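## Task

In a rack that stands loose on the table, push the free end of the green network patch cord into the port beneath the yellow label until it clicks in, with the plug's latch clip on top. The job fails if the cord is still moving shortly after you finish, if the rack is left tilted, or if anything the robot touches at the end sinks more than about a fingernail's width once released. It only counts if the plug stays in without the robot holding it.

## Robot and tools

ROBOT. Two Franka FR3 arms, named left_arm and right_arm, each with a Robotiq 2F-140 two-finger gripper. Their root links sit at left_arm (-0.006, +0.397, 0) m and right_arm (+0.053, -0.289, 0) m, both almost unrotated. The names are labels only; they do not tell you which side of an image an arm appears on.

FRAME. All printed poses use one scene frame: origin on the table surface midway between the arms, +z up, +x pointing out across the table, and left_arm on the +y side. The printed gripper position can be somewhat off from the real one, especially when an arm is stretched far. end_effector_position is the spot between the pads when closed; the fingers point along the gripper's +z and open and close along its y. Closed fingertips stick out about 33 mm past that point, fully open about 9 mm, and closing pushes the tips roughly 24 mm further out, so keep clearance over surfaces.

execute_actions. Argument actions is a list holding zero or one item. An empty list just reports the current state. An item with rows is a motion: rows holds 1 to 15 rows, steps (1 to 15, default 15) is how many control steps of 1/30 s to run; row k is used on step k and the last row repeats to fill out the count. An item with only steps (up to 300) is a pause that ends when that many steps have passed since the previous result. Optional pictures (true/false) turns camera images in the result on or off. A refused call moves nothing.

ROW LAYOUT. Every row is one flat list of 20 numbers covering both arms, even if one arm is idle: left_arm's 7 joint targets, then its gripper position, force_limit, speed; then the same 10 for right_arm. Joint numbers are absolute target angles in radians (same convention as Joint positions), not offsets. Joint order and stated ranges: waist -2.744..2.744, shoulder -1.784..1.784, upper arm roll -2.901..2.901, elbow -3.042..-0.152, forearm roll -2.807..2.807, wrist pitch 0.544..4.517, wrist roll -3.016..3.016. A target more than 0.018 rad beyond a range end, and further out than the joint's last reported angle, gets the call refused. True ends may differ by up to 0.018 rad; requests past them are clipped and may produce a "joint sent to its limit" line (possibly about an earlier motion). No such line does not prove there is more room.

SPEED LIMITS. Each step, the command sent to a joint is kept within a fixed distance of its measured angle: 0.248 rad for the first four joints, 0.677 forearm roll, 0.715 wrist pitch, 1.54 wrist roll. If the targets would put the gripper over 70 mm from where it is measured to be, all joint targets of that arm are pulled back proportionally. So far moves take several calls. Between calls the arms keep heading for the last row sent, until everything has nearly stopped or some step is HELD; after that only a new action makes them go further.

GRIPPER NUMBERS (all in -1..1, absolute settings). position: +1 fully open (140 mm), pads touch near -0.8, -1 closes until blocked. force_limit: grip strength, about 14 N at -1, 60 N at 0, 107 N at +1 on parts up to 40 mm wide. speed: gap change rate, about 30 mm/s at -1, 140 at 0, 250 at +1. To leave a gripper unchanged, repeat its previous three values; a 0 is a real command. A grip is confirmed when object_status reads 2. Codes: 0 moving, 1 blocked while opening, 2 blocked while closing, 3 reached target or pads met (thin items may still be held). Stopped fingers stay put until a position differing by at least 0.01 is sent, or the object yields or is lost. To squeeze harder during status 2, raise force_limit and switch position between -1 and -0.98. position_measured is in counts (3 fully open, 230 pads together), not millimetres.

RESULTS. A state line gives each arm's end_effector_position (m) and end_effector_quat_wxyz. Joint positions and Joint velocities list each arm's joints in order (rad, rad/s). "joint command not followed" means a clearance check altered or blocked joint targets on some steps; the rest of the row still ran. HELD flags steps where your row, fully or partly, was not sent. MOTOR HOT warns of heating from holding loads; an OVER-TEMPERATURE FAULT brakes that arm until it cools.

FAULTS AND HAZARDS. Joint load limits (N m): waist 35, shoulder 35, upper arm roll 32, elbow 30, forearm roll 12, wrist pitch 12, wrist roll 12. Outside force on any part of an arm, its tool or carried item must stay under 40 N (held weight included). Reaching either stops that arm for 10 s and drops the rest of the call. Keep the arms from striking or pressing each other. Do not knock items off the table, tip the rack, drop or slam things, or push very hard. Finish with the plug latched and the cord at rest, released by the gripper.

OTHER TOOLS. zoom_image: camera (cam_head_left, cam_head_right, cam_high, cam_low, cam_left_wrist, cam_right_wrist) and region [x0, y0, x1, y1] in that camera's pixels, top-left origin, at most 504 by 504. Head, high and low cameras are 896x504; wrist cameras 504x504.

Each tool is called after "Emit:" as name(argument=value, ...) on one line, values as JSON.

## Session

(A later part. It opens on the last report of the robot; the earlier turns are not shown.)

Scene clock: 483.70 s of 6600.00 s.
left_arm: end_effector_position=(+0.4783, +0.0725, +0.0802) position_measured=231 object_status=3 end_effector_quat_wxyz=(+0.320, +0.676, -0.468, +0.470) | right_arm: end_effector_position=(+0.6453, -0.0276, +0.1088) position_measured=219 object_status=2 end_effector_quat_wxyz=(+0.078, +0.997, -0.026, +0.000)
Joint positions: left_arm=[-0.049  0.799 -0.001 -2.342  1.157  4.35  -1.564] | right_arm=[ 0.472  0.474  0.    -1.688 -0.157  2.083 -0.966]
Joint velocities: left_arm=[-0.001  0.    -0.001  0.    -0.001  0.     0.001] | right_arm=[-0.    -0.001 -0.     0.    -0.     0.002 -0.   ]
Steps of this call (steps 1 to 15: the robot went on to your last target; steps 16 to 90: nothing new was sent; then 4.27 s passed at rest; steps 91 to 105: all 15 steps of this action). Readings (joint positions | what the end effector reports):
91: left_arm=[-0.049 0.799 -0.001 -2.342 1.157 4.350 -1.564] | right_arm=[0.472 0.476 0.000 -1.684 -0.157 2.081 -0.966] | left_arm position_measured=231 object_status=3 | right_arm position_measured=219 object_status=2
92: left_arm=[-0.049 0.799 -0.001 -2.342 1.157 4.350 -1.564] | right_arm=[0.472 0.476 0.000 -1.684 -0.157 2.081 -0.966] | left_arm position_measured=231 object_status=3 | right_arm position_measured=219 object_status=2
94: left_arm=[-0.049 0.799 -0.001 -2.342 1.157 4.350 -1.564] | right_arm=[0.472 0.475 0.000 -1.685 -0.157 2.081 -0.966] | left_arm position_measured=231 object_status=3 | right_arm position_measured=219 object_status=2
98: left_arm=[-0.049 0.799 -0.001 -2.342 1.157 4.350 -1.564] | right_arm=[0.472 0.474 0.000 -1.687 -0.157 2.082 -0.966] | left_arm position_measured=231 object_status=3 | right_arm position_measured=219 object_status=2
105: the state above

Emit:
execute_actions(actions=[{"rows":[[-0.05,0.8,0,-2.3416,1.16,4.35,-1.571,-1,-0.5,0,0.4700,0.4720,0,-1.6905,-0.158,2.086,-0.97,-1,0.6,-0.9],[-0.05,0.8,0,-2.3416,1.16,4.35,-1.571,-1,-0.5,0,0.4692,0.4720,0,-1.6905,-0.158,2.086,-0.97,-1,0.6,-0.9]],"steps":15}])

Emit:
zoom_image(camera="cam_left_wrist", region=[86,165,114,193])

Scene clock: 488.03 s of 6600.00 s.
left_arm: end_effector_position=(+0.4783, +0.0725, +0.0802) position_measured=231 object_status=3 end_effector_quat_wxyz=(+0.320, +0.676, -0.468, +0.470) | right_arm: end_effector_position=(+0.6457, -0.0281, +0.1088) position_measured=219 object_status=2 end_effector_quat_wxyz=(+0.077, +0.997, -0.026, +0.000)
Joint positions: left_arm=[-0.049  0.799 -0.001 -2.342  1.157  4.35  -1.564] | right_arm=[ 0.471  0.474  0.    -1.688 -0.157  2.083 -0.966]
Joint velocities: left_arm=[ 0.     0.     0.    -0.    -0.     0.001  0.   ] | right_arm=[ 0.    -0.001 -0.001  0.001 -0.    -0.001  0.   ]
Steps of this call (steps 1 to 15: the robot went on to your last target; steps 16 to 90: nothing new was sent; then 0.83 s passed at rest; steps 91 to 105: all 15 steps of this action). Readings (joint positions | what the end effector reports):
91: left_arm=[-0.049 0.799 -0.001 -2.342 1.157 4.350 -1.564] | right_arm=[0.472 0.474 0.000 -1.688 -0.157 2.083 -0.966] | left_arm position_measured=231 object_status=3 | right_arm position_measured=219 object_status=2
92: left_arm=[-0.049 0.799 -0.001 -2.342 1.157 4.350 -1.564] | right_arm=[0.472 0.474 0.000 -1.688 -0.157 2.083 -0.966] | left_arm position_measured=231 object_status=3 | right_arm position_measured=219 object_status=2
94: left_arm=[-0.049 0.799 -0.001 -2.342 1.157 4.350 -1.564] | right_arm=[0.471 0.474 0.000 -1.688 -0.157 2.083 -0.966] | left_arm position_measured=231 object_status=3 | right_arm position_measured=219 object_status=2
98: left_arm=[-0.049 0.799 -0.001 -2.342 1.157 4.350 -1.564] | right_arm=[0.471 0.474 0.000 -1.688 -0.157 2.083 -0.966] | left_arm position_measured=231 object_status=3 | right_arm position_measured=219 object_status=2
105: the state above

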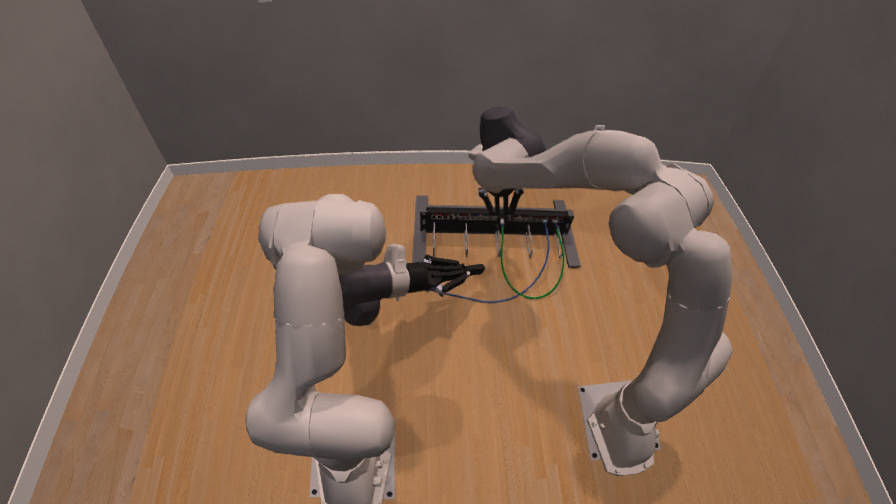

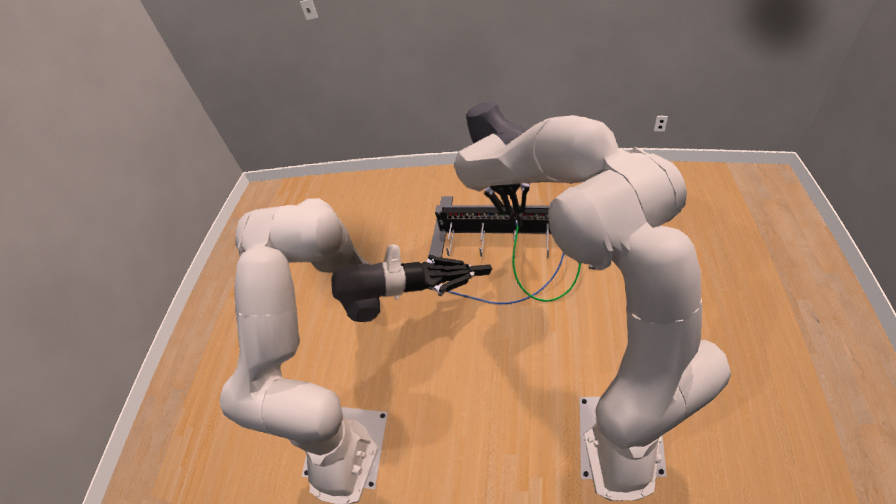

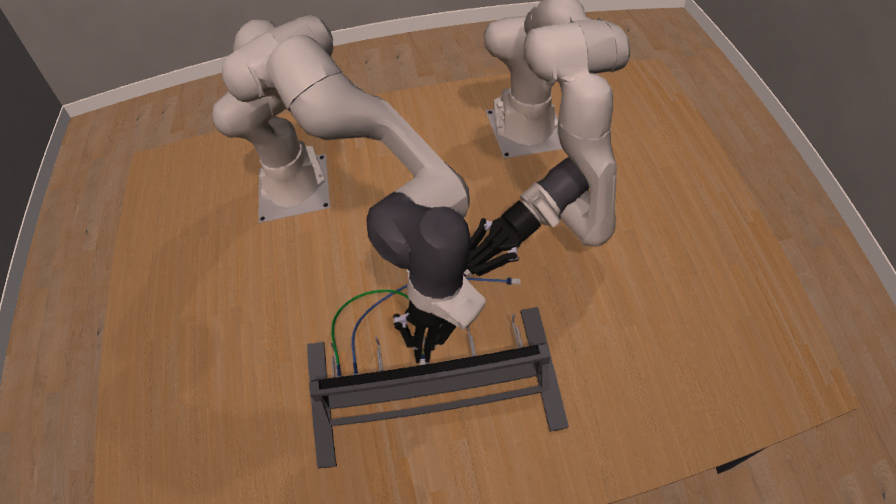

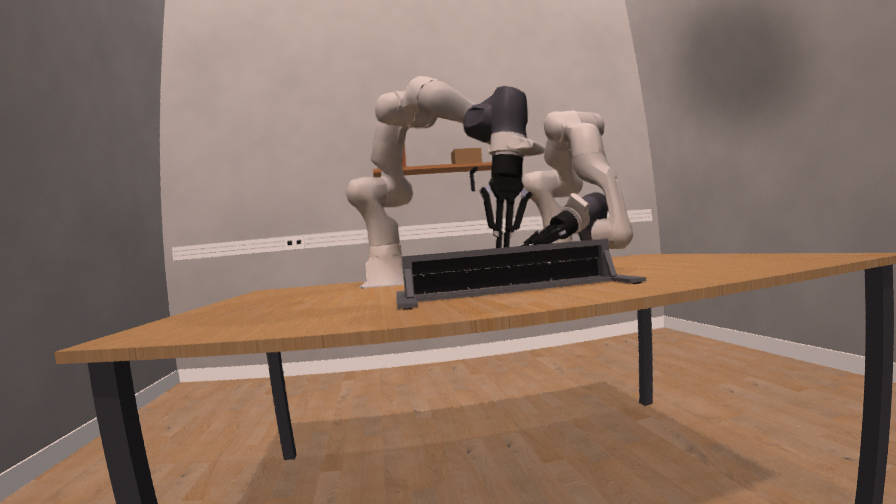

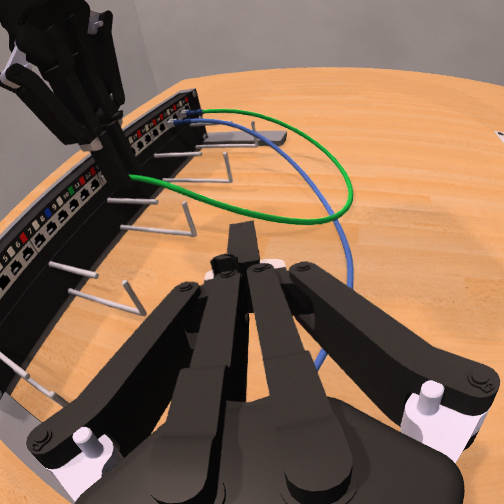

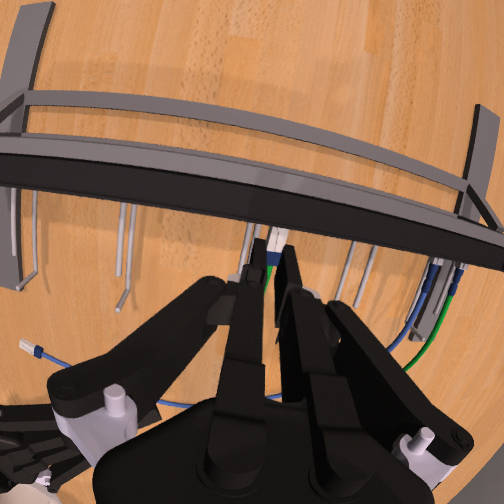

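Region (86, 165, 114, 193) of cam_left_wrist's 504x504 image, scaled by 18.000, with more detail than that image has.

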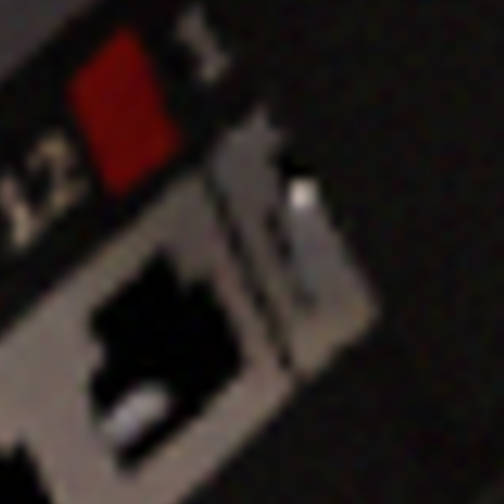

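Emit:
execute_actions(actions=[{"rows":[[-0.05,0.8,0,-2.3416,1.16,4.35,-1.571,-1,-0.5,0,0.4692,0.4757,0,-1.6855,-0.158,2.085,-0.97,-1,0.6,-0.9],[-0.05,0.8,0,-2.3416,1.16,4.35,-1.571,-1,-0.5,0,0.4691,0.4764,0,-1.6845,-0.158,2.085,-0.97,-1,0.6,-0.9],[-0.05,0.8,0,-2.3416,1.16,4.35,-1.571,-1,-0.5,0,0.4689,0.4771,0,-1.6835,-0.158,2.085,-0.97,-1,0.6,-0.9],[-0.05,0.8,0,-2.3416,1.16,4.35,-1.571,-1,-0.5,0,0.4687,0.4778,0,-1.6825,-0.158,2.085,-0.97,-1,0.6,-0.9],[-0.05,0.8,0,-2.3416,1.16,4.35,-1.571,-1,-0.5,0,0.4685,0.4785,0,-1.6815,-0.158,2.085,-0.97,-1,0.6,-0.9],[-0.05,0.8,0,-2.3416,1.16,4.35,-1.571,-1,-0.5,0,0.4683,0.4792,0,-1.6805,-0.158,2.085,-0.97,-1,0.6,-0.9],[-0.05,0.8,0,-2.3416,1.16,4.35,-1.571,-1,-0.5,0,0.4681,0.4799,-0.001,-1.6795,-0.159,2.086,-0.97,-1,0.6,-0.9],[-0.05,0.8,0,-2.3416,1.16,4.35,-1.571,-1,-0.5,0,0.4679,0.4806,-0.001,-1.6785,-0.159,2.087,-0.97,-1,0.6,-0.9],[-0.05,0.8,0,-2.3416,1.16,4.35,-1.571,-1,-0.5,0,0.4677,0.4813,-0.002,-1.6775,-0.159,2.088,-0.97,-1,0.6,-0.9]],"steps":15}], pictures=false)

Scene clock: 496.07 s of 6600.00 s.
left_arm: end_effector_position=(+0.4783, +0.0725, +0.0802) position_measured=231 object_status=3 end_effector_quat_wxyz=(+0.320, +0.676, -0.468, +0.470) | right_arm: end_effector_position=(+0.6459, -0.0280, +0.1085) position_measured=219 object_status=2 end_effector_quat_wxyz=(+0.078, +0.997, -0.026, -0.001)
Joint positions: left_arm=[-0.049  0.799 -0.001 -2.342  1.157  4.35  -1.564] | right_arm=[ 0.471  0.477  0.    -1.683 -0.157  2.079 -0.966]
Joint velocities: left_arm=[ 0.001 -0.     0.     0.    -0.001  0.    -0.001] | right_arm=[ 0.     0.001 -0.     0.002  0.    -0.001  0.001]
Steps of this call (steps 1 to 15: the robot went on to your last target; steps 16 to 90: nothing new was sent; then 4.53 s passed at rest; steps 91 to 105: all 15 steps of this action). Readings (joint positions | what the end effector reports):
91: left_arm=[-0.049 0.799 -0.001 -2.342 1.157 4.350 -1.564] | right_arm=[0.471 0.474 0.000 -1.688 -0.157 2.083 -0.966] | left_arm position_measured=231 object_status=3 | right_arm position_measured=219 object_status=2
92: left_arm=[-0.049 0.799 -0.001 -2.342 1.157 4.350 -1.564] | right_arm=[0.471 0.474 0.000 -1.688 -0.157 2.083 -0.966] | left_arm position_measured=231 object_status=3 | right_arm position_measured=219 object_status=2
94: left_arm=[-0.049 0.799 -0.001 -2.342 1.157 4.350 -1.564] | right_arm=[0.471 0.475 0.000 -1.688 -0.157 2.083 -0.966] | left_arm position_measured=231 object_status=3 | right_arm position_measured=219 object_status=2
98: left_arm=[-0.049 0.799 -0.001 -2.342 1.157 4.350 -1.564] | right_arm=[0.471 0.476 0.000 -1.685 -0.157 2.081 -0.966] | left_arm position_measured=231 object_status=3 | right_arm position_measured=219 object_status=2
105: the state above

Emit:
execute_actions(actions=[])

Emit:
zoom_image(camera="cam_left_wrist", region=[92,168,112,188])

Emit:
zoom_image(camera="cam_right_wrist", region=[250,210,310,270])

Scene clock: 499.20 s of 6600.00 s.
left_arm: end_effector_position=(+0.4783, +0.0725, +0.0802) position_measured=231 object_status=3 end_effector_quat_wxyz=(+0.320, +0.676, -0.468, +0.470) | right_arm: end_effector_position=(+0.6459, -0.0280, +0.1086) position_measured=219 object_status=2 end_effector_quat_wxyz=(+0.078, +0.997, -0.026, -0.001)
Joint positions: left_arm=[-0.049  0.799 -0.001 -2.342  1.157  4.35  -1.564] | right_arm=[ 0.471  0.478  0.    -1.683 -0.157  2.078 -0.966]
Joint velocities: left_arm=[ 0.    -0.003  0.     0.    -0.    -0.    -0.001] | right_arm=[ 0.001 -0.     0.    -0.     0.001 -0.    -0.   ]
Steps of this call (steps 1 to 15: the robot went on to your last target; steps 16 to 90: nothing new was sent; then 0.13 s passed at rest). Readings (joint positions | what the end effector reports):
1: left_arm=[-0.049 0.799 -0.001 -2.342 1.157 4.350 -1.564] | right_arm=[0.471 0.477 0.000 -1.683 -0.157 2.079 -0.966] | left_arm position_measured=231 object_status=3 | right_arm position_measured=219 object_status=2
2: left_arm=[-0.049 0.799 -0.001 -2.342 1.157 4.350 -1.564] | right_arm=[0.471 0.477 0.000 -1.683 -0.157 2.079 -0.966] | left_arm position_measured=231 object_status=3 | right_arm position_measured=219 object_status=2
4: left_arm=[-0.049 0.799 -0.001 -2.342 1.157 4.350 -1.564] | right_arm=[0.471 0.478 0.000 -1.683 -0.157 2.079 -0.966] | left_arm position_measured=231 object_status=3 | right_arm position_measured=219 object_status=2
8: left_arm=[-0.049 0.799 -0.001 -2.342 1.157 4.350 -1.564] | right_arm=[0.471 0.478 0.000 -1.683 -0.157 2.079 -0.966] | left_arm position_measured=231 object_status=3 | right_arm position_measured=219 object_status=2
90: the state above
All arms were judged still, so your last target was given up. Only a new action makes them travel on or press farther. Fingers that are still opening or closing keep moving.

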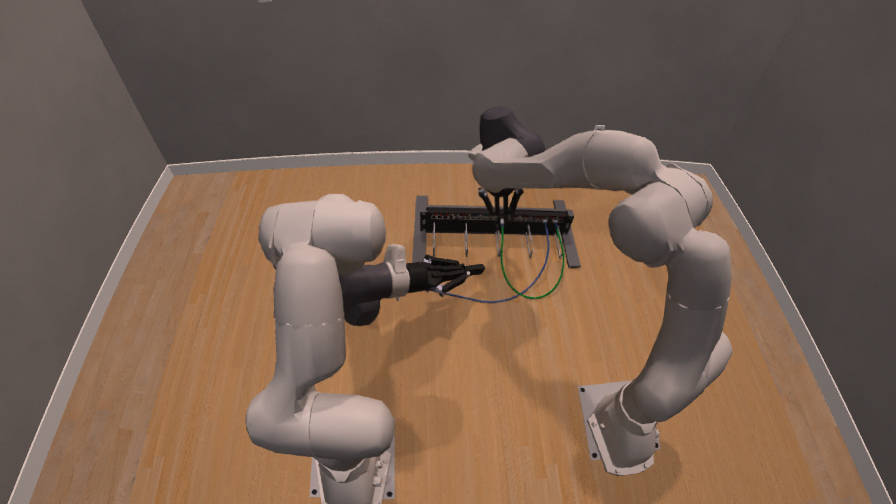

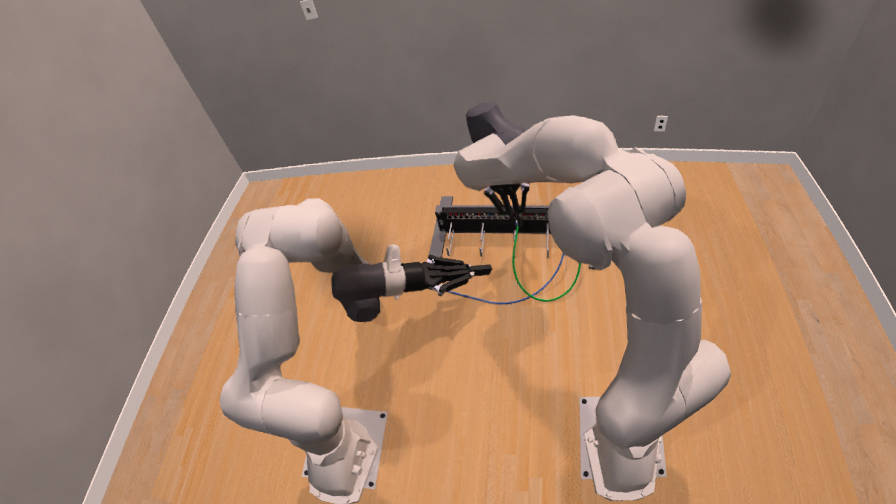

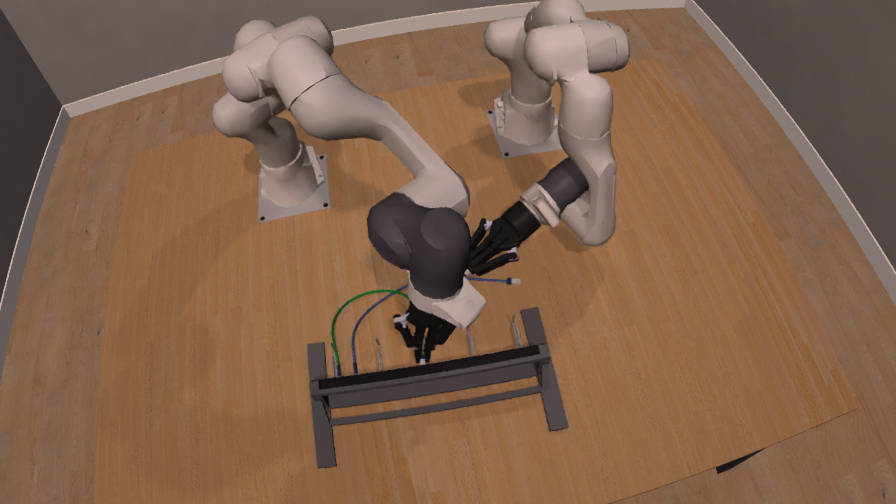

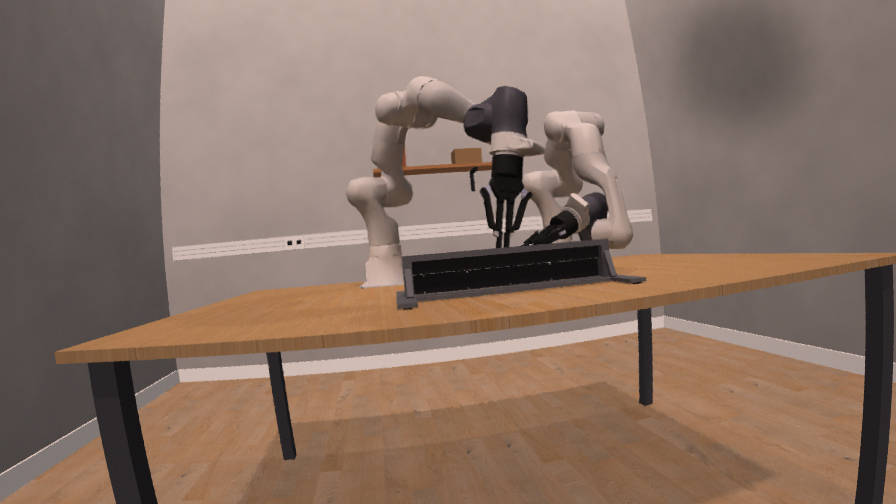

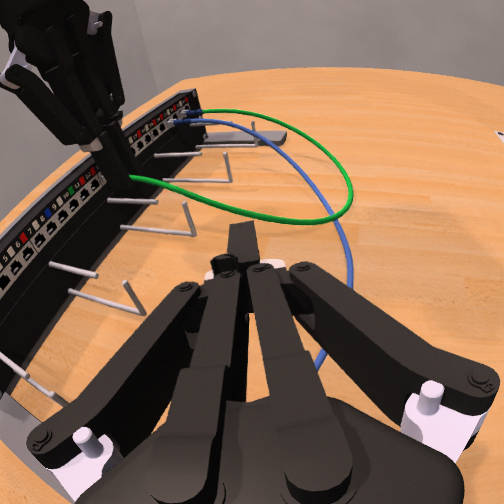

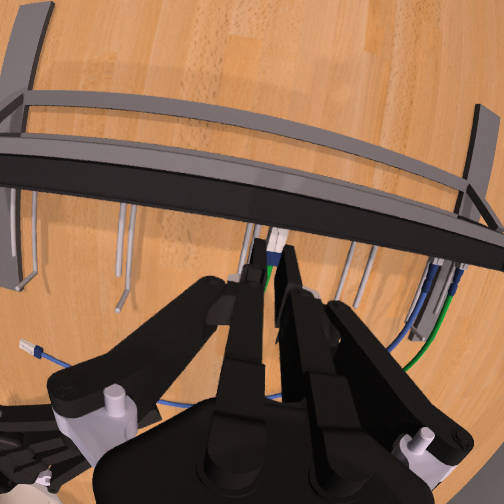

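Region (92, 168, 112, 188) of cam_left_wrist's 504x504 image, scaled by 25.200, with more detail than that image has.

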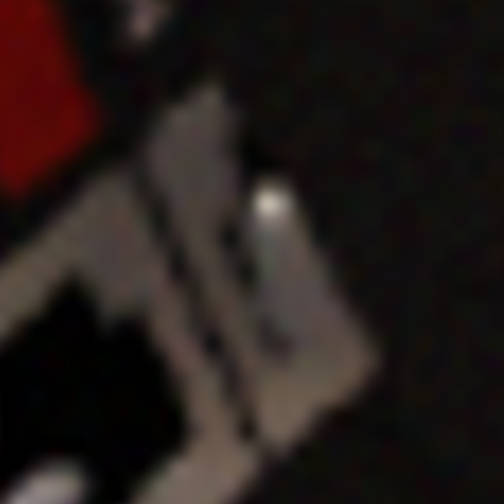

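Region (250, 210, 310, 270) of cam_right_wrist's 504x504 image, scaled by 8.400, with more detail than that image has.

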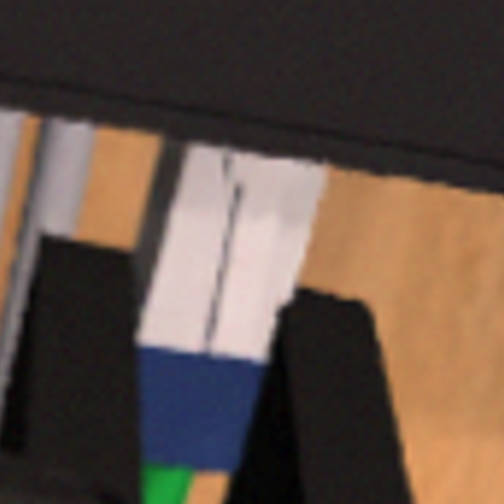

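Emit:
execute_actions(actions=[{"rows":[[-0.05,0.8,0,-2.3416,1.16,4.35,-1.571,-1,-0.5,0,0.4685,0.480,-0.002,-1.6775,-0.159,2.088,-0.97,-1,0.6,-0.9],[-0.05,0.8,0,-2.3416,1.16,4.35,-1.571,-1,-0.5,0,0.4692,0.479,-0.002,-1.6775,-0.159,2.088,-0.97,-1,0.6,-0.9],[-0.05,0.8,0,-2.3416,1.16,4.35,-1.571,-1,-0.5,0,0.4699,0.478,-0.002,-1.6775,-0.159,2.088,-0.97,-1,0.6,-0.9],[-0.05,0.8,0,-2.3416,1.16,4.35,-1.571,-1,-0.5,0,0.4704,0.478,-0.002,-1.6775,-0.159,2.088,-0.97,-1,0.6,-0.9],[-0.05,0.8,0,-2.3416,1.16,4.35,-1.571,-1,-0.5,0,0.4708,0.478,-0.002,-1.6775,-0.159,2.088,-0.97,-1,0.6,-0.9],[-0.05,0.8,0,-2.3416,1.16,4.35,-1.571,-1,-0.5,0,0.4712,0.478,-0.002,-1.6775,-0.159,2.088,-0.97,-1,0.6,-0.9],[-0.05,0.8,0,-2.3416,1.16,4.35,-1.571,-1,-0.5,0,0.4716,0.478,-0.002,-1.6775,-0.159,2.088,-0.97,-1,0.6,-0.9]],"steps":15}], pictures=false)

Scene clock: 508.77 s of 6600.00 s.
left_arm: end_effector_position=(+0.4783, +0.0725, +0.0802) position_measured=231 object_status=3 end_effector_quat_wxyz=(+0.320, +0.676, -0.468, +0.470) | right_arm: end_effector_position=(+0.6459, -0.0279, +0.1086) position_measured=219 object_status=2 end_effector_quat_wxyz=(+0.078, +0.997, -0.026, -0.001)
Joint positions: left_arm=[-0.049  0.799 -0.001 -2.342  1.157  4.35  -1.564] | right_arm=[ 0.471  0.478  0.    -1.682 -0.157  2.078 -0.966]
Joint velocities: left_arm=[-0.001 -0.002  0.001  0.001  0.     0.    -0.002] | right_arm=[ 0.002 -0.     0.     0.002  0.     0.     0.001]
Steps of this call (steps 1 to 90: nothing new was sent; then 6.07 s passed at rest; steps 91 to 105: all 15 steps of this action). Readings (joint positions | what the end effector reports):
91: left_arm=[-0.049 0.799 -0.001 -2.342 1.157 4.350 -1.564] | right_arm=[0.471 0.478 0.000 -1.682 -0.157 2.078 -0.966] | left_arm position_measured=231 object_status=3 | right_arm position_measured=219 object_status=2
92: left_arm=[-0.049 0.799 -0.001 -2.342 1.157 4.350 -1.564] | right_arm=[0.471 0.478 0.000 -1.682 -0.157 2.078 -0.966] | left_arm position_measured=231 object_status=3 | right_arm position_measured=219 object_status=2
94: left_arm=[-0.049 0.799 -0.001 -2.342 1.157 4.350 -1.564] | right_arm=[0.471 0.478 0.000 -1.682 -0.157 2.078 -0.966] | left_arm position_measured=231 object_status=3 | right_arm position_measured=219 object_status=2
98: left_arm=[-0.049 0.799 -0.001 -2.342 1.157 4.350 -1.564] | right_arm=[0.471 0.478 0.000 -1.682 -0.157 2.078 -0.966] | left_arm position_measured=231 object_status=3 | right_arm position_measured=219 object_status=2
105: the state above

Emit:
execute_actions(actions=[{"rows":[[-0.05,0.8,0,-2.3416,1.16,4.35,-1.571,-1,-0.5,0,0.4719,0.478,-0.002,-1.6775,-0.159,2.088,-0.97,-1,0.6,-0.9],[-0.05,0.8,0,-2.3416,1.16,4.35,-1.571,-1,-0.5,0,0.4722,0.478,-0.002,-1.6775,-0.159,2.088,-0.97,-1,0.6,-0.9],[-0.05,0.8,0,-2.3416,1.16,4.35,-1.571,-1,-0.5,0,0.4725,0.478,-0.002,-1.6775,-0.159,2.088,-0.97,-1,0.6,-0.9]],"steps":15}], pictures=false)

Scene clock: 514.40 s of 6600.00 s.
left_arm: end_effector_position=(+0.4783, +0.0725, +0.0802) position_measured=231 object_status=3 end_effector_quat_wxyz=(+0.320, +0.676, -0.468, +0.470) | right_arm: end_effector_position=(+0.6459, -0.0278, +0.1087) position_measured=219 object_status=2 end_effector_quat_wxyz=(+0.078, +0.997, -0.026, -0.001)
Joint positions: left_arm=[-0.049  0.799 -0.001 -2.342  1.157  4.35  -1.564] | right_arm=[ 0.472  0.478  0.    -1.682 -0.157  2.078 -0.966]
Joint velocities: left_arm=[-0.     0.001  0.    -0.    -0.     0.001 -0.   ] | right_arm=[ 0.001 -0.001 -0.     0.001  0.    -0.    -0.   ]
Steps of this call (steps 1 to 15: the robot went on to your last target; steps 16 to 90: nothing new was sent; then 2.13 s passed at rest; steps 91 to 105: all 15 steps of this action). Readings (joint positions | what the end effector reports):
91: left_arm=[-0.049 0.799 -0.001 -2.342 1.157 4.350 -1.564] | right_arm=[0.471 0.478 0.000 -1.682 -0.157 2.078 -0.966] | left_arm position_measured=231 object_status=3 | right_arm position_measured=219 object_status=2
92: left_arm=[-0.049 0.799 -0.001 -2.342 1.157 4.350 -1.564] | right_arm=[0.471 0.478 0.000 -1.682 -0.157 2.078 -0.966] | left_arm position_measured=231 object_status=3 | right_arm position_measured=219 object_status=2
94: left_arm=[-0.049 0.799 -0.001 -2.342 1.157 4.350 -1.564] | right_arm=[0.471 0.478 0.000 -1.682 -0.157 2.078 -0.966] | left_arm position_measured=231 object_status=3 | right_arm position_measured=219 object_status=2
98: left_arm=[-0.049 0.799 -0.001 -2.342 1.157 4.350 -1.564] | right_arm=[0.472 0.478 0.000 -1.682 -0.157 2.078 -0.966] | left_arm position_measured=231 object_status=3 | right_arm position_measured=219 object_status=2
105: the state above

Emit:
execute_actions(actions=[{"rows":[[-0.05,0.8,0,-2.3416,1.16,4.35,-1.571,-1,-0.5,0,0.4728,0.4785,-0.002,-1.6775,-0.159,2.088,-0.97,-1,0.6,-0.9],[-0.05,0.8,0,-2.3416,1.16,4.35,-1.571,-1,-0.5,0,0.4731,0.4785,-0.002,-1.6775,-0.159,2.088,-0.97,-1,0.6,-0.9],[-0.05,0.8,0,-2.3416,1.16,4.35,-1.571,-1,-0.5,0,0.4734,0.4785,-0.002,-1.6775,-0.159,2.088,-0.97,-1,0.6,-0.9]],"steps":15}], pictures=false)

Scene clock: 518.47 s of 6600.00 s.
left_arm: end_effector_position=(+0.4783, +0.0725, +0.0802) position_measured=231 object_status=3 end_effector_quat_wxyz=(+0.320, +0.676, -0.468, +0.470) | right_arm: end_effector_position=(+0.6460, -0.0271, +0.1089) position_measured=219 object_status=2 end_effector_quat_wxyz=(+0.078, +0.997, -0.026, -0.000)
Joint positions: left_arm=[-0.049  0.799 -0.001 -2.342  1.157  4.35  -1.564] | right_arm=[ 0.472  0.478  0.    -1.682 -0.157  2.079 -0.966]
Joint velocities: left_arm=[ 0.001 -0.    -0.001 -0.001 -0.001  0.     0.001] | right_arm=[ 0.    -0.002 -0.    -0.     0.    -0.001  0.   ]
Steps of this call (steps 1 to 15: the robot went on to your last target; steps 16 to 90: nothing new was sent; then 0.57 s passed at rest; steps 91 to 105: all 15 steps of this action). Readings (joint positions | what the end effector reports):
91: left_arm=[-0.049 0.799 -0.001 -2.342 1.157 4.350 -1.564] | right_arm=[0.472 0.478 0.000 -1.682 -0.157 2.078 -0.966] | left_arm position_measured=231 object_status=3 | right_arm position_measured=219 object_status=2
92: left_arm=[-0.049 0.799 -0.001 -2.342 1.157 4.350 -1.564] | right_arm=[0.472 0.478 0.000 -1.682 -0.157 2.078 -0.966] | left_arm position_measured=231 object_status=3 | right_arm position_measured=219 object_status=2
94: left_arm=[-0.049 0.799 -0.001 -2.342 1.157 4.350 -1.564] | right_arm=[0.472 0.478 0.000 -1.682 -0.157 2.078 -0.966] | left_arm position_measured=231 object_status=3 | right_arm position_measured=219 object_status=2
98: left_arm=[-0.049 0.799 -0.001 -2.342 1.157 4.350 -1.564] | right_arm=[0.472 0.478 0.000 -1.682 -0.157 2.079 -0.966] | left_arm position_measured=231 object_status=3 | right_arm position_measured=219 object_status=2
105: the state above

Emit:
execute_actions(actions=[{"rows":[[-0.05,0.8,0,-2.3416,1.16,4.35,-1.571,-1,-0.5,0,0.4728,0.477,-0.001,-1.681,-0.158,2.085,-0.97,-1,0.6,-0.9],[-0.05,0.8,0,-2.3416,1.16,4.35,-1.571,-1,-0.5,0,0.472,0.476,0,-1.685,-0.158,2.083,-0.97,-1,0.6,-0.9],[-0.05,0.8,0,-2.3416,1.16,4.35,-1.571,-1,-0.5,0,0.4715,0.4752,0,-1.6885,-0.158,2.083,-0.97,-1,0.6,-0.9]],"steps":15}])

Emit:
zoom_image(camera="cam_left_wrist", region=[92,168,112,188])

Scene clock: 533.77 s of 6600.00 s.
left_arm: end_effector_position=(+0.4783, +0.0725, +0.0802) position_measured=231 object_status=3 end_effector_quat_wxyz=(+0.320, +0.676, -0.468, +0.470) | right_arm: end_effector_position=(+0.6450, -0.0275, +0.1079) position_measured=219 object_status=2 end_effector_quat_wxyz=(+0.078, +0.997, -0.025, -0.001)
Joint positions: left_arm=[-0.049  0.799 -0.001 -2.342  1.157  4.35  -1.564] | right_arm=[ 0.473  0.477  0.    -1.686 -0.157  2.081 -0.966]
Joint velocities: left_arm=[-0.001  0.     0.001 -0.     0.    -0.    -0.001] | right_arm=[-0.    -0.     0.     0.001 -0.     0.    -0.001]
Steps of this call (steps 1 to 15: the robot went on to your last target; steps 16 to 90: nothing new was sent; then 11.80 s passed at rest; steps 91 to 105: all 15 steps of this action). Readings (joint positions | what the end effector reports):
91: left_arm=[-0.049 0.799 -0.001 -2.342 1.157 4.350 -1.564] | right_arm=[0.473 0.478 0.000 -1.682 -0.157 2.079 -0.966] | left_arm position_measured=231 object_status=3 | right_arm position_measured=219 object_status=2
92: left_arm=[-0.049 0.799 -0.001 -2.342 1.157 4.350 -1.564] | right_arm=[0.473 0.478 0.000 -1.682 -0.157 2.079 -0.966] | left_arm position_measured=231 object_status=3 | right_arm position_measured=219 object_status=2
94: left_arm=[-0.049 0.799 -0.001 -2.342 1.157 4.350 -1.564] | right_arm=[0.473 0.477 0.000 -1.684 -0.157 2.079 -0.966] | left_arm position_measured=231 object_status=3 | right_arm position_measured=219 object_status=2
98: left_arm=[-0.049 0.799 -0.001 -2.342 1.157 4.350 -1.564] | right_arm=[0.473 0.477 0.000 -1.686 -0.157 2.080 -0.966] | left_arm position_measured=231 object_status=3 | right_arm position_measured=219 object_status=2
105: the state above

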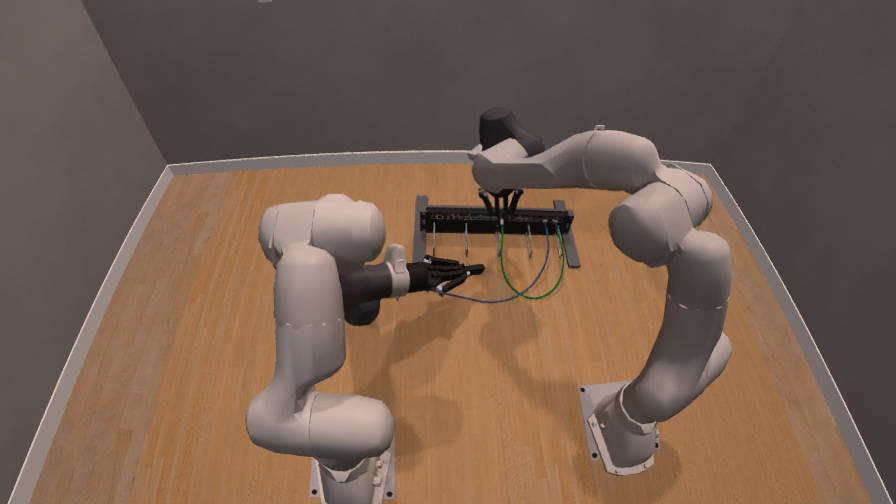

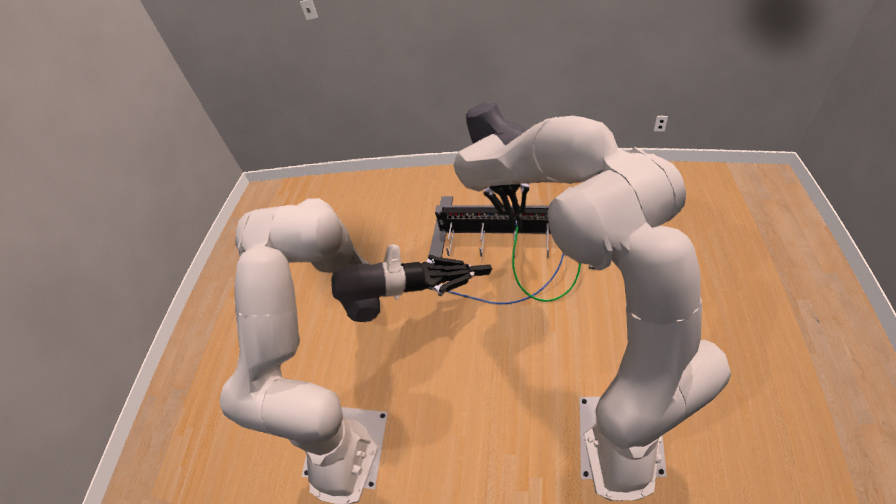

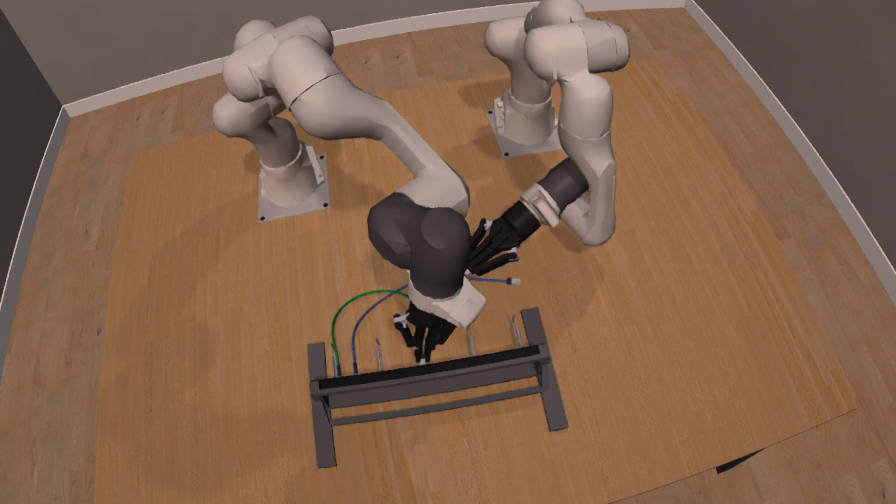

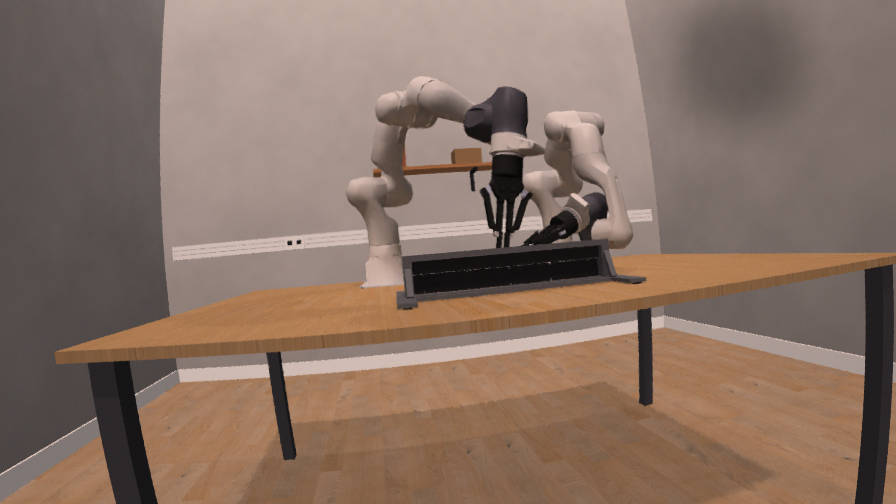

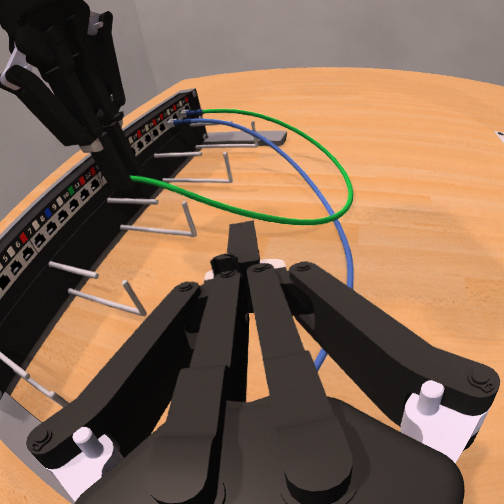

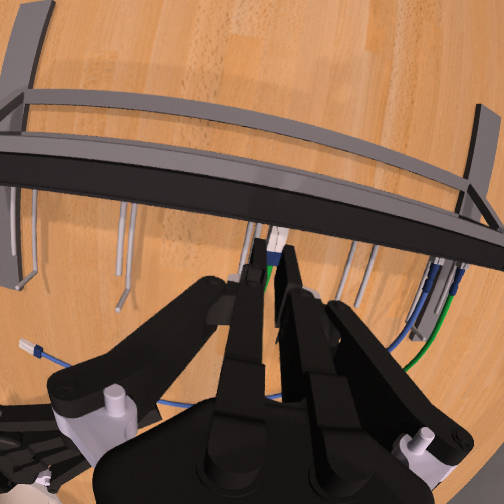

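Region (92, 168, 112, 188) of cam_left_wrist's 504x504 image, scaled by 25.200, with more detail than that image has.

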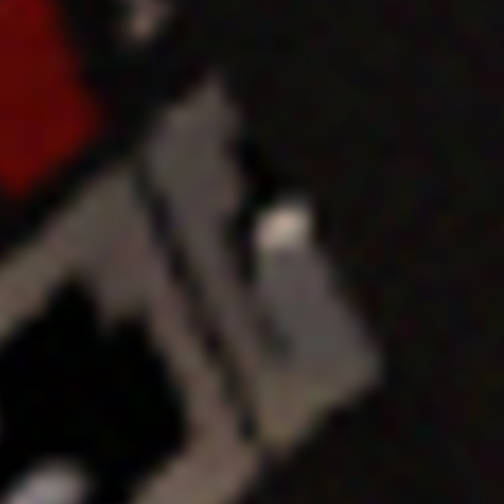

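Emit:
execute_actions(actions=[{"rows":[[-0.05,0.8,0,-2.3416,1.16,4.35,-1.571,-1,-0.5,0,0.4745,0.4745,0,-1.692,-0.160,2.081,-0.960,-1,0.6,-0.9],[-0.05,0.8,0,-2.3416,1.16,4.35,-1.571,-1,-0.5,0,0.4752,0.4735,0,-1.693,-0.160,2.081,-0.958,-1,0.6,-0.9],[-0.05,0.8,0,-2.3416,1.16,4.35,-1.571,-1,-0.5,0,0.4778,0.4776,0,-1.6847,-0.1675,2.0745,-0.951,-1,0.6,-0.9],[-0.05,0.8,0,-2.3416,1.16,4.35,-1.571,-1,-0.5,0,0.4804,0.4802,0,-1.6799,-0.175,2.0693,-0.944,-1,0.6,-0.9],[-0.05,0.8,0,-2.3416,1.16,4.35,-1.571,-1,-0.5,0,0.4830,0.4828,0,-1.6751,-0.1825,2.0641,-0.937,-1,0.6,-0.9],[-0.05,0.8,0,-2.3416,1.16,4.35,-1.571,-1,-0.5,0,0.4856,0.4854,0,-1.6703,-0.19,2.0589,-0.930,-1,0.6,-0.9],[-0.05,0.8,0,-2.3416,1.16,4.35,-1.571,-1,-0.5,0,0.4882,0.4880,0,-1.6655,-0.1975,2.0537,-0.923,-1,0.6,-0.9],[-0.05,0.8,0,-2.3416,1.16,4.35,-1.571,-1,-0.5,0,0.4908,0.4906,0,-1.6607,-0.205,2.0485,-0.916,-1,0.6,-0.9],[-0.05,0.8,0,-2.3416,1.16,4.35,-1.571,-1,-0.5,0,0.4934,0.4932,0,-1.6559,-0.2125,2.0433,-0.909,-1,0.6,-0.9],[-0.05,0.8,0,-2.3416,1.16,4.35,-1.571,-1,-0.5,0,0.4960,0.4958,0,-1.6511,-0.22,2.0381,-0.902,-1,0.6,-0.9],[-0.05,0.8,0,-2.3416,1.16,4.35,-1.571,-1,-0.5,0,0.4986,0.4984,0,-1.6463,-0.2275,2.0329,-0.895,-1,0.6,-0.9],[-0.05,0.8,0,-2.3416,1.16,4.35,-1.571,-1,-0.5,0,0.5012,0.5010,0,-1.6415,-0.235,2.0277,-0.888,-1,0.6,-0.9],[-0.05,0.8,0,-2.3416,1.16,4.35,-1.571,-1,-0.5,0,0.5038,0.5036,0,-1.6367,-0.2425,2.0225,-0.881,-1,0.6,-0.9],[-0.05,0.8,0,-2.3416,1.16,4.35,-1.571,-1,-0.5,0,0.5062,0.506,0,-1.6315,-0.249,2.019,-0.876,-1,0.6,-0.9]],"steps":15}], pictures=false)

Emit:
execute_actions(actions=[{"steps":20}])

Emit:
zoom_image(camera="cam_left_wrist", region=[92,168,112,188])

Scene clock: 565.27 s of 6600.00 s.
left_arm: end_effector_position=(+0.4783, +0.0725, +0.0802) position_measured=231 object_status=3 end_effector_quat_wxyz=(+0.320, +0.676, -0.468, +0.470) | right_arm: end_effector_position=(+0.6462, -0.0261, +0.1086) position_measured=219 object_status=2 end_effector_quat_wxyz=(+0.113, +0.993, -0.018, +0.007)
Joint positions: left_arm=[-0.049  0.799 -0.001 -2.342  1.157  4.35  -1.564] | right_arm=[ 0.503  0.504  0.    -1.644 -0.228  2.034 -0.92 ]
Joint velocities: left_arm=[ 0.001 -0.    -0.001 -0.    -0.    -0.     0.   ] | right_arm=[ 0.063  0.062  0.004  0.085 -0.149 -0.101  0.131]
Steps of this call (steps 1 to 15: the robot went on to your last target; steps 16 to 90: nothing new was sent; then 28.00 s passed at rest; steps 91 to 105: all 15 steps of this action). Readings (joint positions | what the end effector reports):
91: left_arm=[-0.049 0.799 -0.001 -2.342 1.157 4.350 -1.564] | right_arm=[0.473 0.477 0.000 -1.687 -0.157 2.081 -0.966] | left_arm position_measured=231 object_status=3 | right_arm position_measured=219 object_status=2
92: left_arm=[-0.049 0.799 -0.001 -2.342 1.157 4.350 -1.564] | right_arm=[0.473 0.476 0.000 -1.688 -0.157 2.081 -0.965] | left_arm position_measured=231 object_status=3 | right_arm position_measured=219 object_status=2
94: left_arm=[-0.049 0.799 -0.001 -2.342 1.157 4.350 -1.564] | right_arm=[0.474 0.477 0.000 -1.687 -0.162 2.079 -0.963] | left_arm position_measured=231 object_status=3 | right_arm position_measured=219 object_status=2
98: left_arm=[-0.049 0.799 -0.001 -2.342 1.157 4.350 -1.564] | right_arm=[0.483 0.484 0.000 -1.673 -0.183 2.067 -0.951] | left_arm position_measured=231 object_status=3 | right_arm position_measured=219 object_status=2
105: the state above

Scene clock: 565.93 s of 6600.00 s.
left_arm: end_effector_position=(+0.4783, +0.0725, +0.0802) position_measured=231 object_status=3 end_effector_quat_wxyz=(+0.320, +0.676, -0.468, +0.470) | right_arm: end_effector_position=(+0.6453, -0.0261, +0.1092) position_measured=219 object_status=2 end_effector_quat_wxyz=(+0.121, +0.992, -0.028, +0.009)
Joint positions: left_arm=[-0.049  0.799 -0.001 -2.342  1.157  4.35  -1.564] | right_arm=[ 0.508  0.508  0.002 -1.636 -0.243  2.021 -0.886]
Joint velocities: left_arm=[-0.001 -0.    -0.001  0.001 -0.001  0.001 -0.001] | right_arm=[ 0.001  0.    -0.     0.001 -0.    -0.003  0.015]
Steps of this call (steps 1 to 20: the robot went on to your last target). Readings (joint positions | what the end effector reports):
1: left_arm=[-0.049 0.799 -0.001 -2.342 1.157 4.350 -1.564] | right_arm=[0.504 0.505 0.000 -1.642 -0.232 2.032 -0.916] | left_arm position_measured=231 object_status=3 | right_arm position_measured=219 object_status=2
2: left_arm=[-0.049 0.799 -0.001 -2.342 1.157 4.350 -1.564] | right_arm=[0.505 0.506 0.001 -1.640 -0.235 2.029 -0.912] | left_arm position_measured=231 object_status=3 | right_arm position_measured=219 object_status=2
4: left_arm=[-0.049 0.799 -0.001 -2.342 1.157 4.350 -1.564] | right_arm=[0.507 0.507 0.001 -1.638 -0.239 2.027 -0.906] | left_arm position_measured=231 object_status=3 | right_arm position_measured=219 object_status=2
8: left_arm=[-0.049 0.799 -0.001 -2.342 1.157 4.350 -1.564] | right_arm=[0.508 0.508 0.002 -1.637 -0.242 2.024 -0.898] | left_arm position_measured=231 object_status=3 | right_arm position_measured=219 object_status=2
20: the state above

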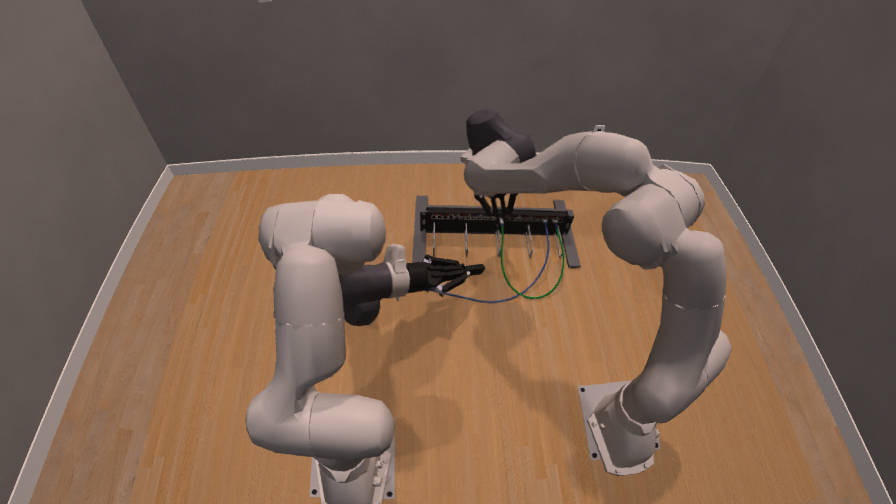

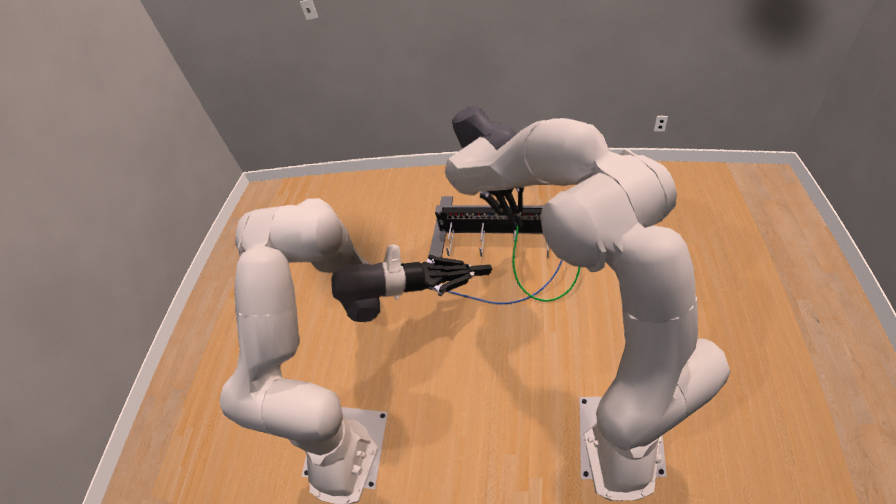

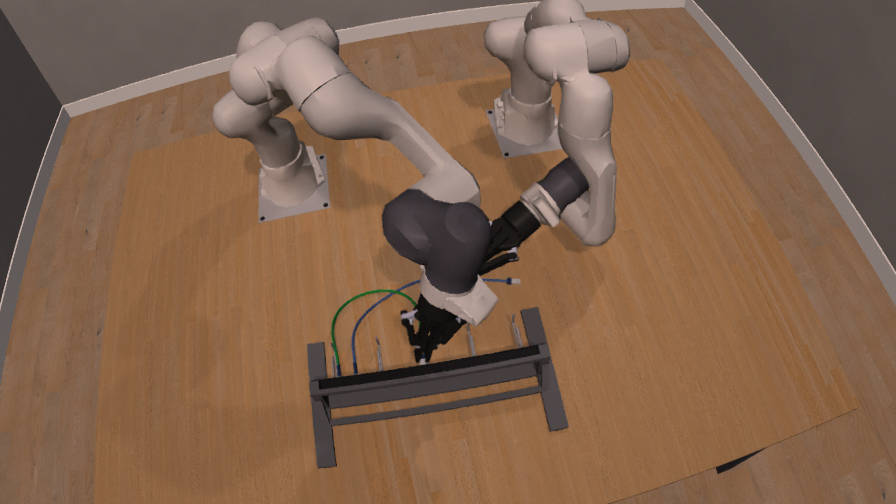

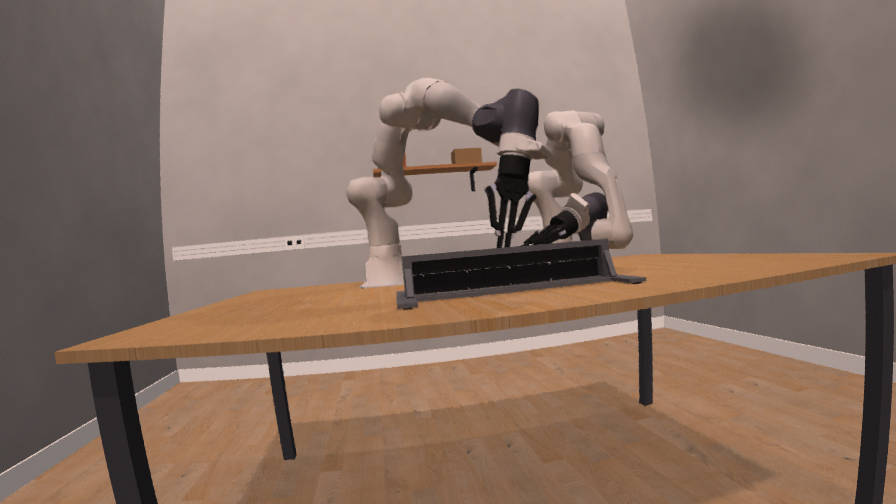

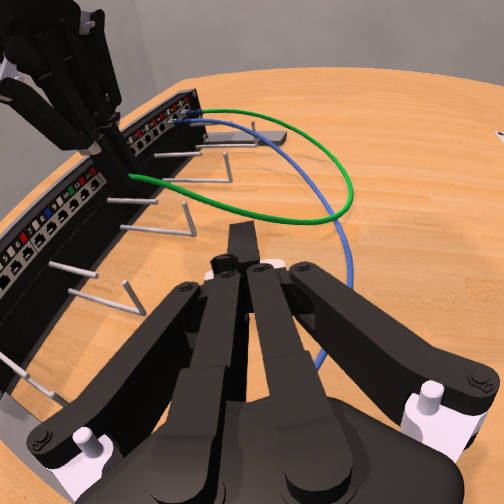

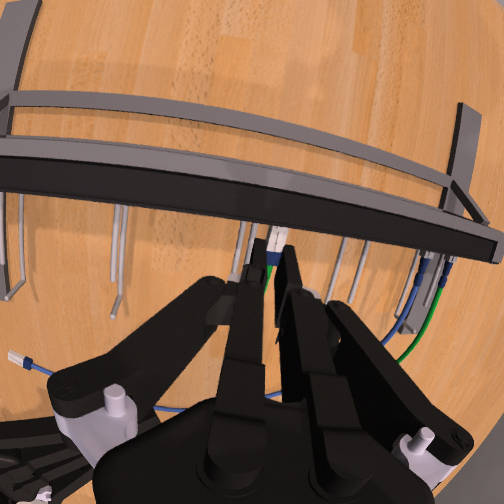

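Region (92, 168, 112, 188) of cam_left_wrist's 504x504 image, scaled by 25.200, with more detail than that image has.

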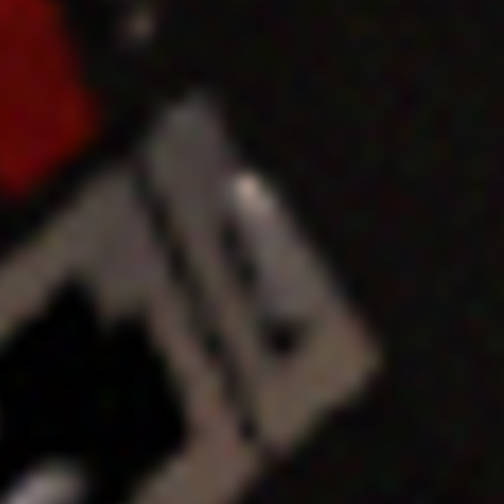

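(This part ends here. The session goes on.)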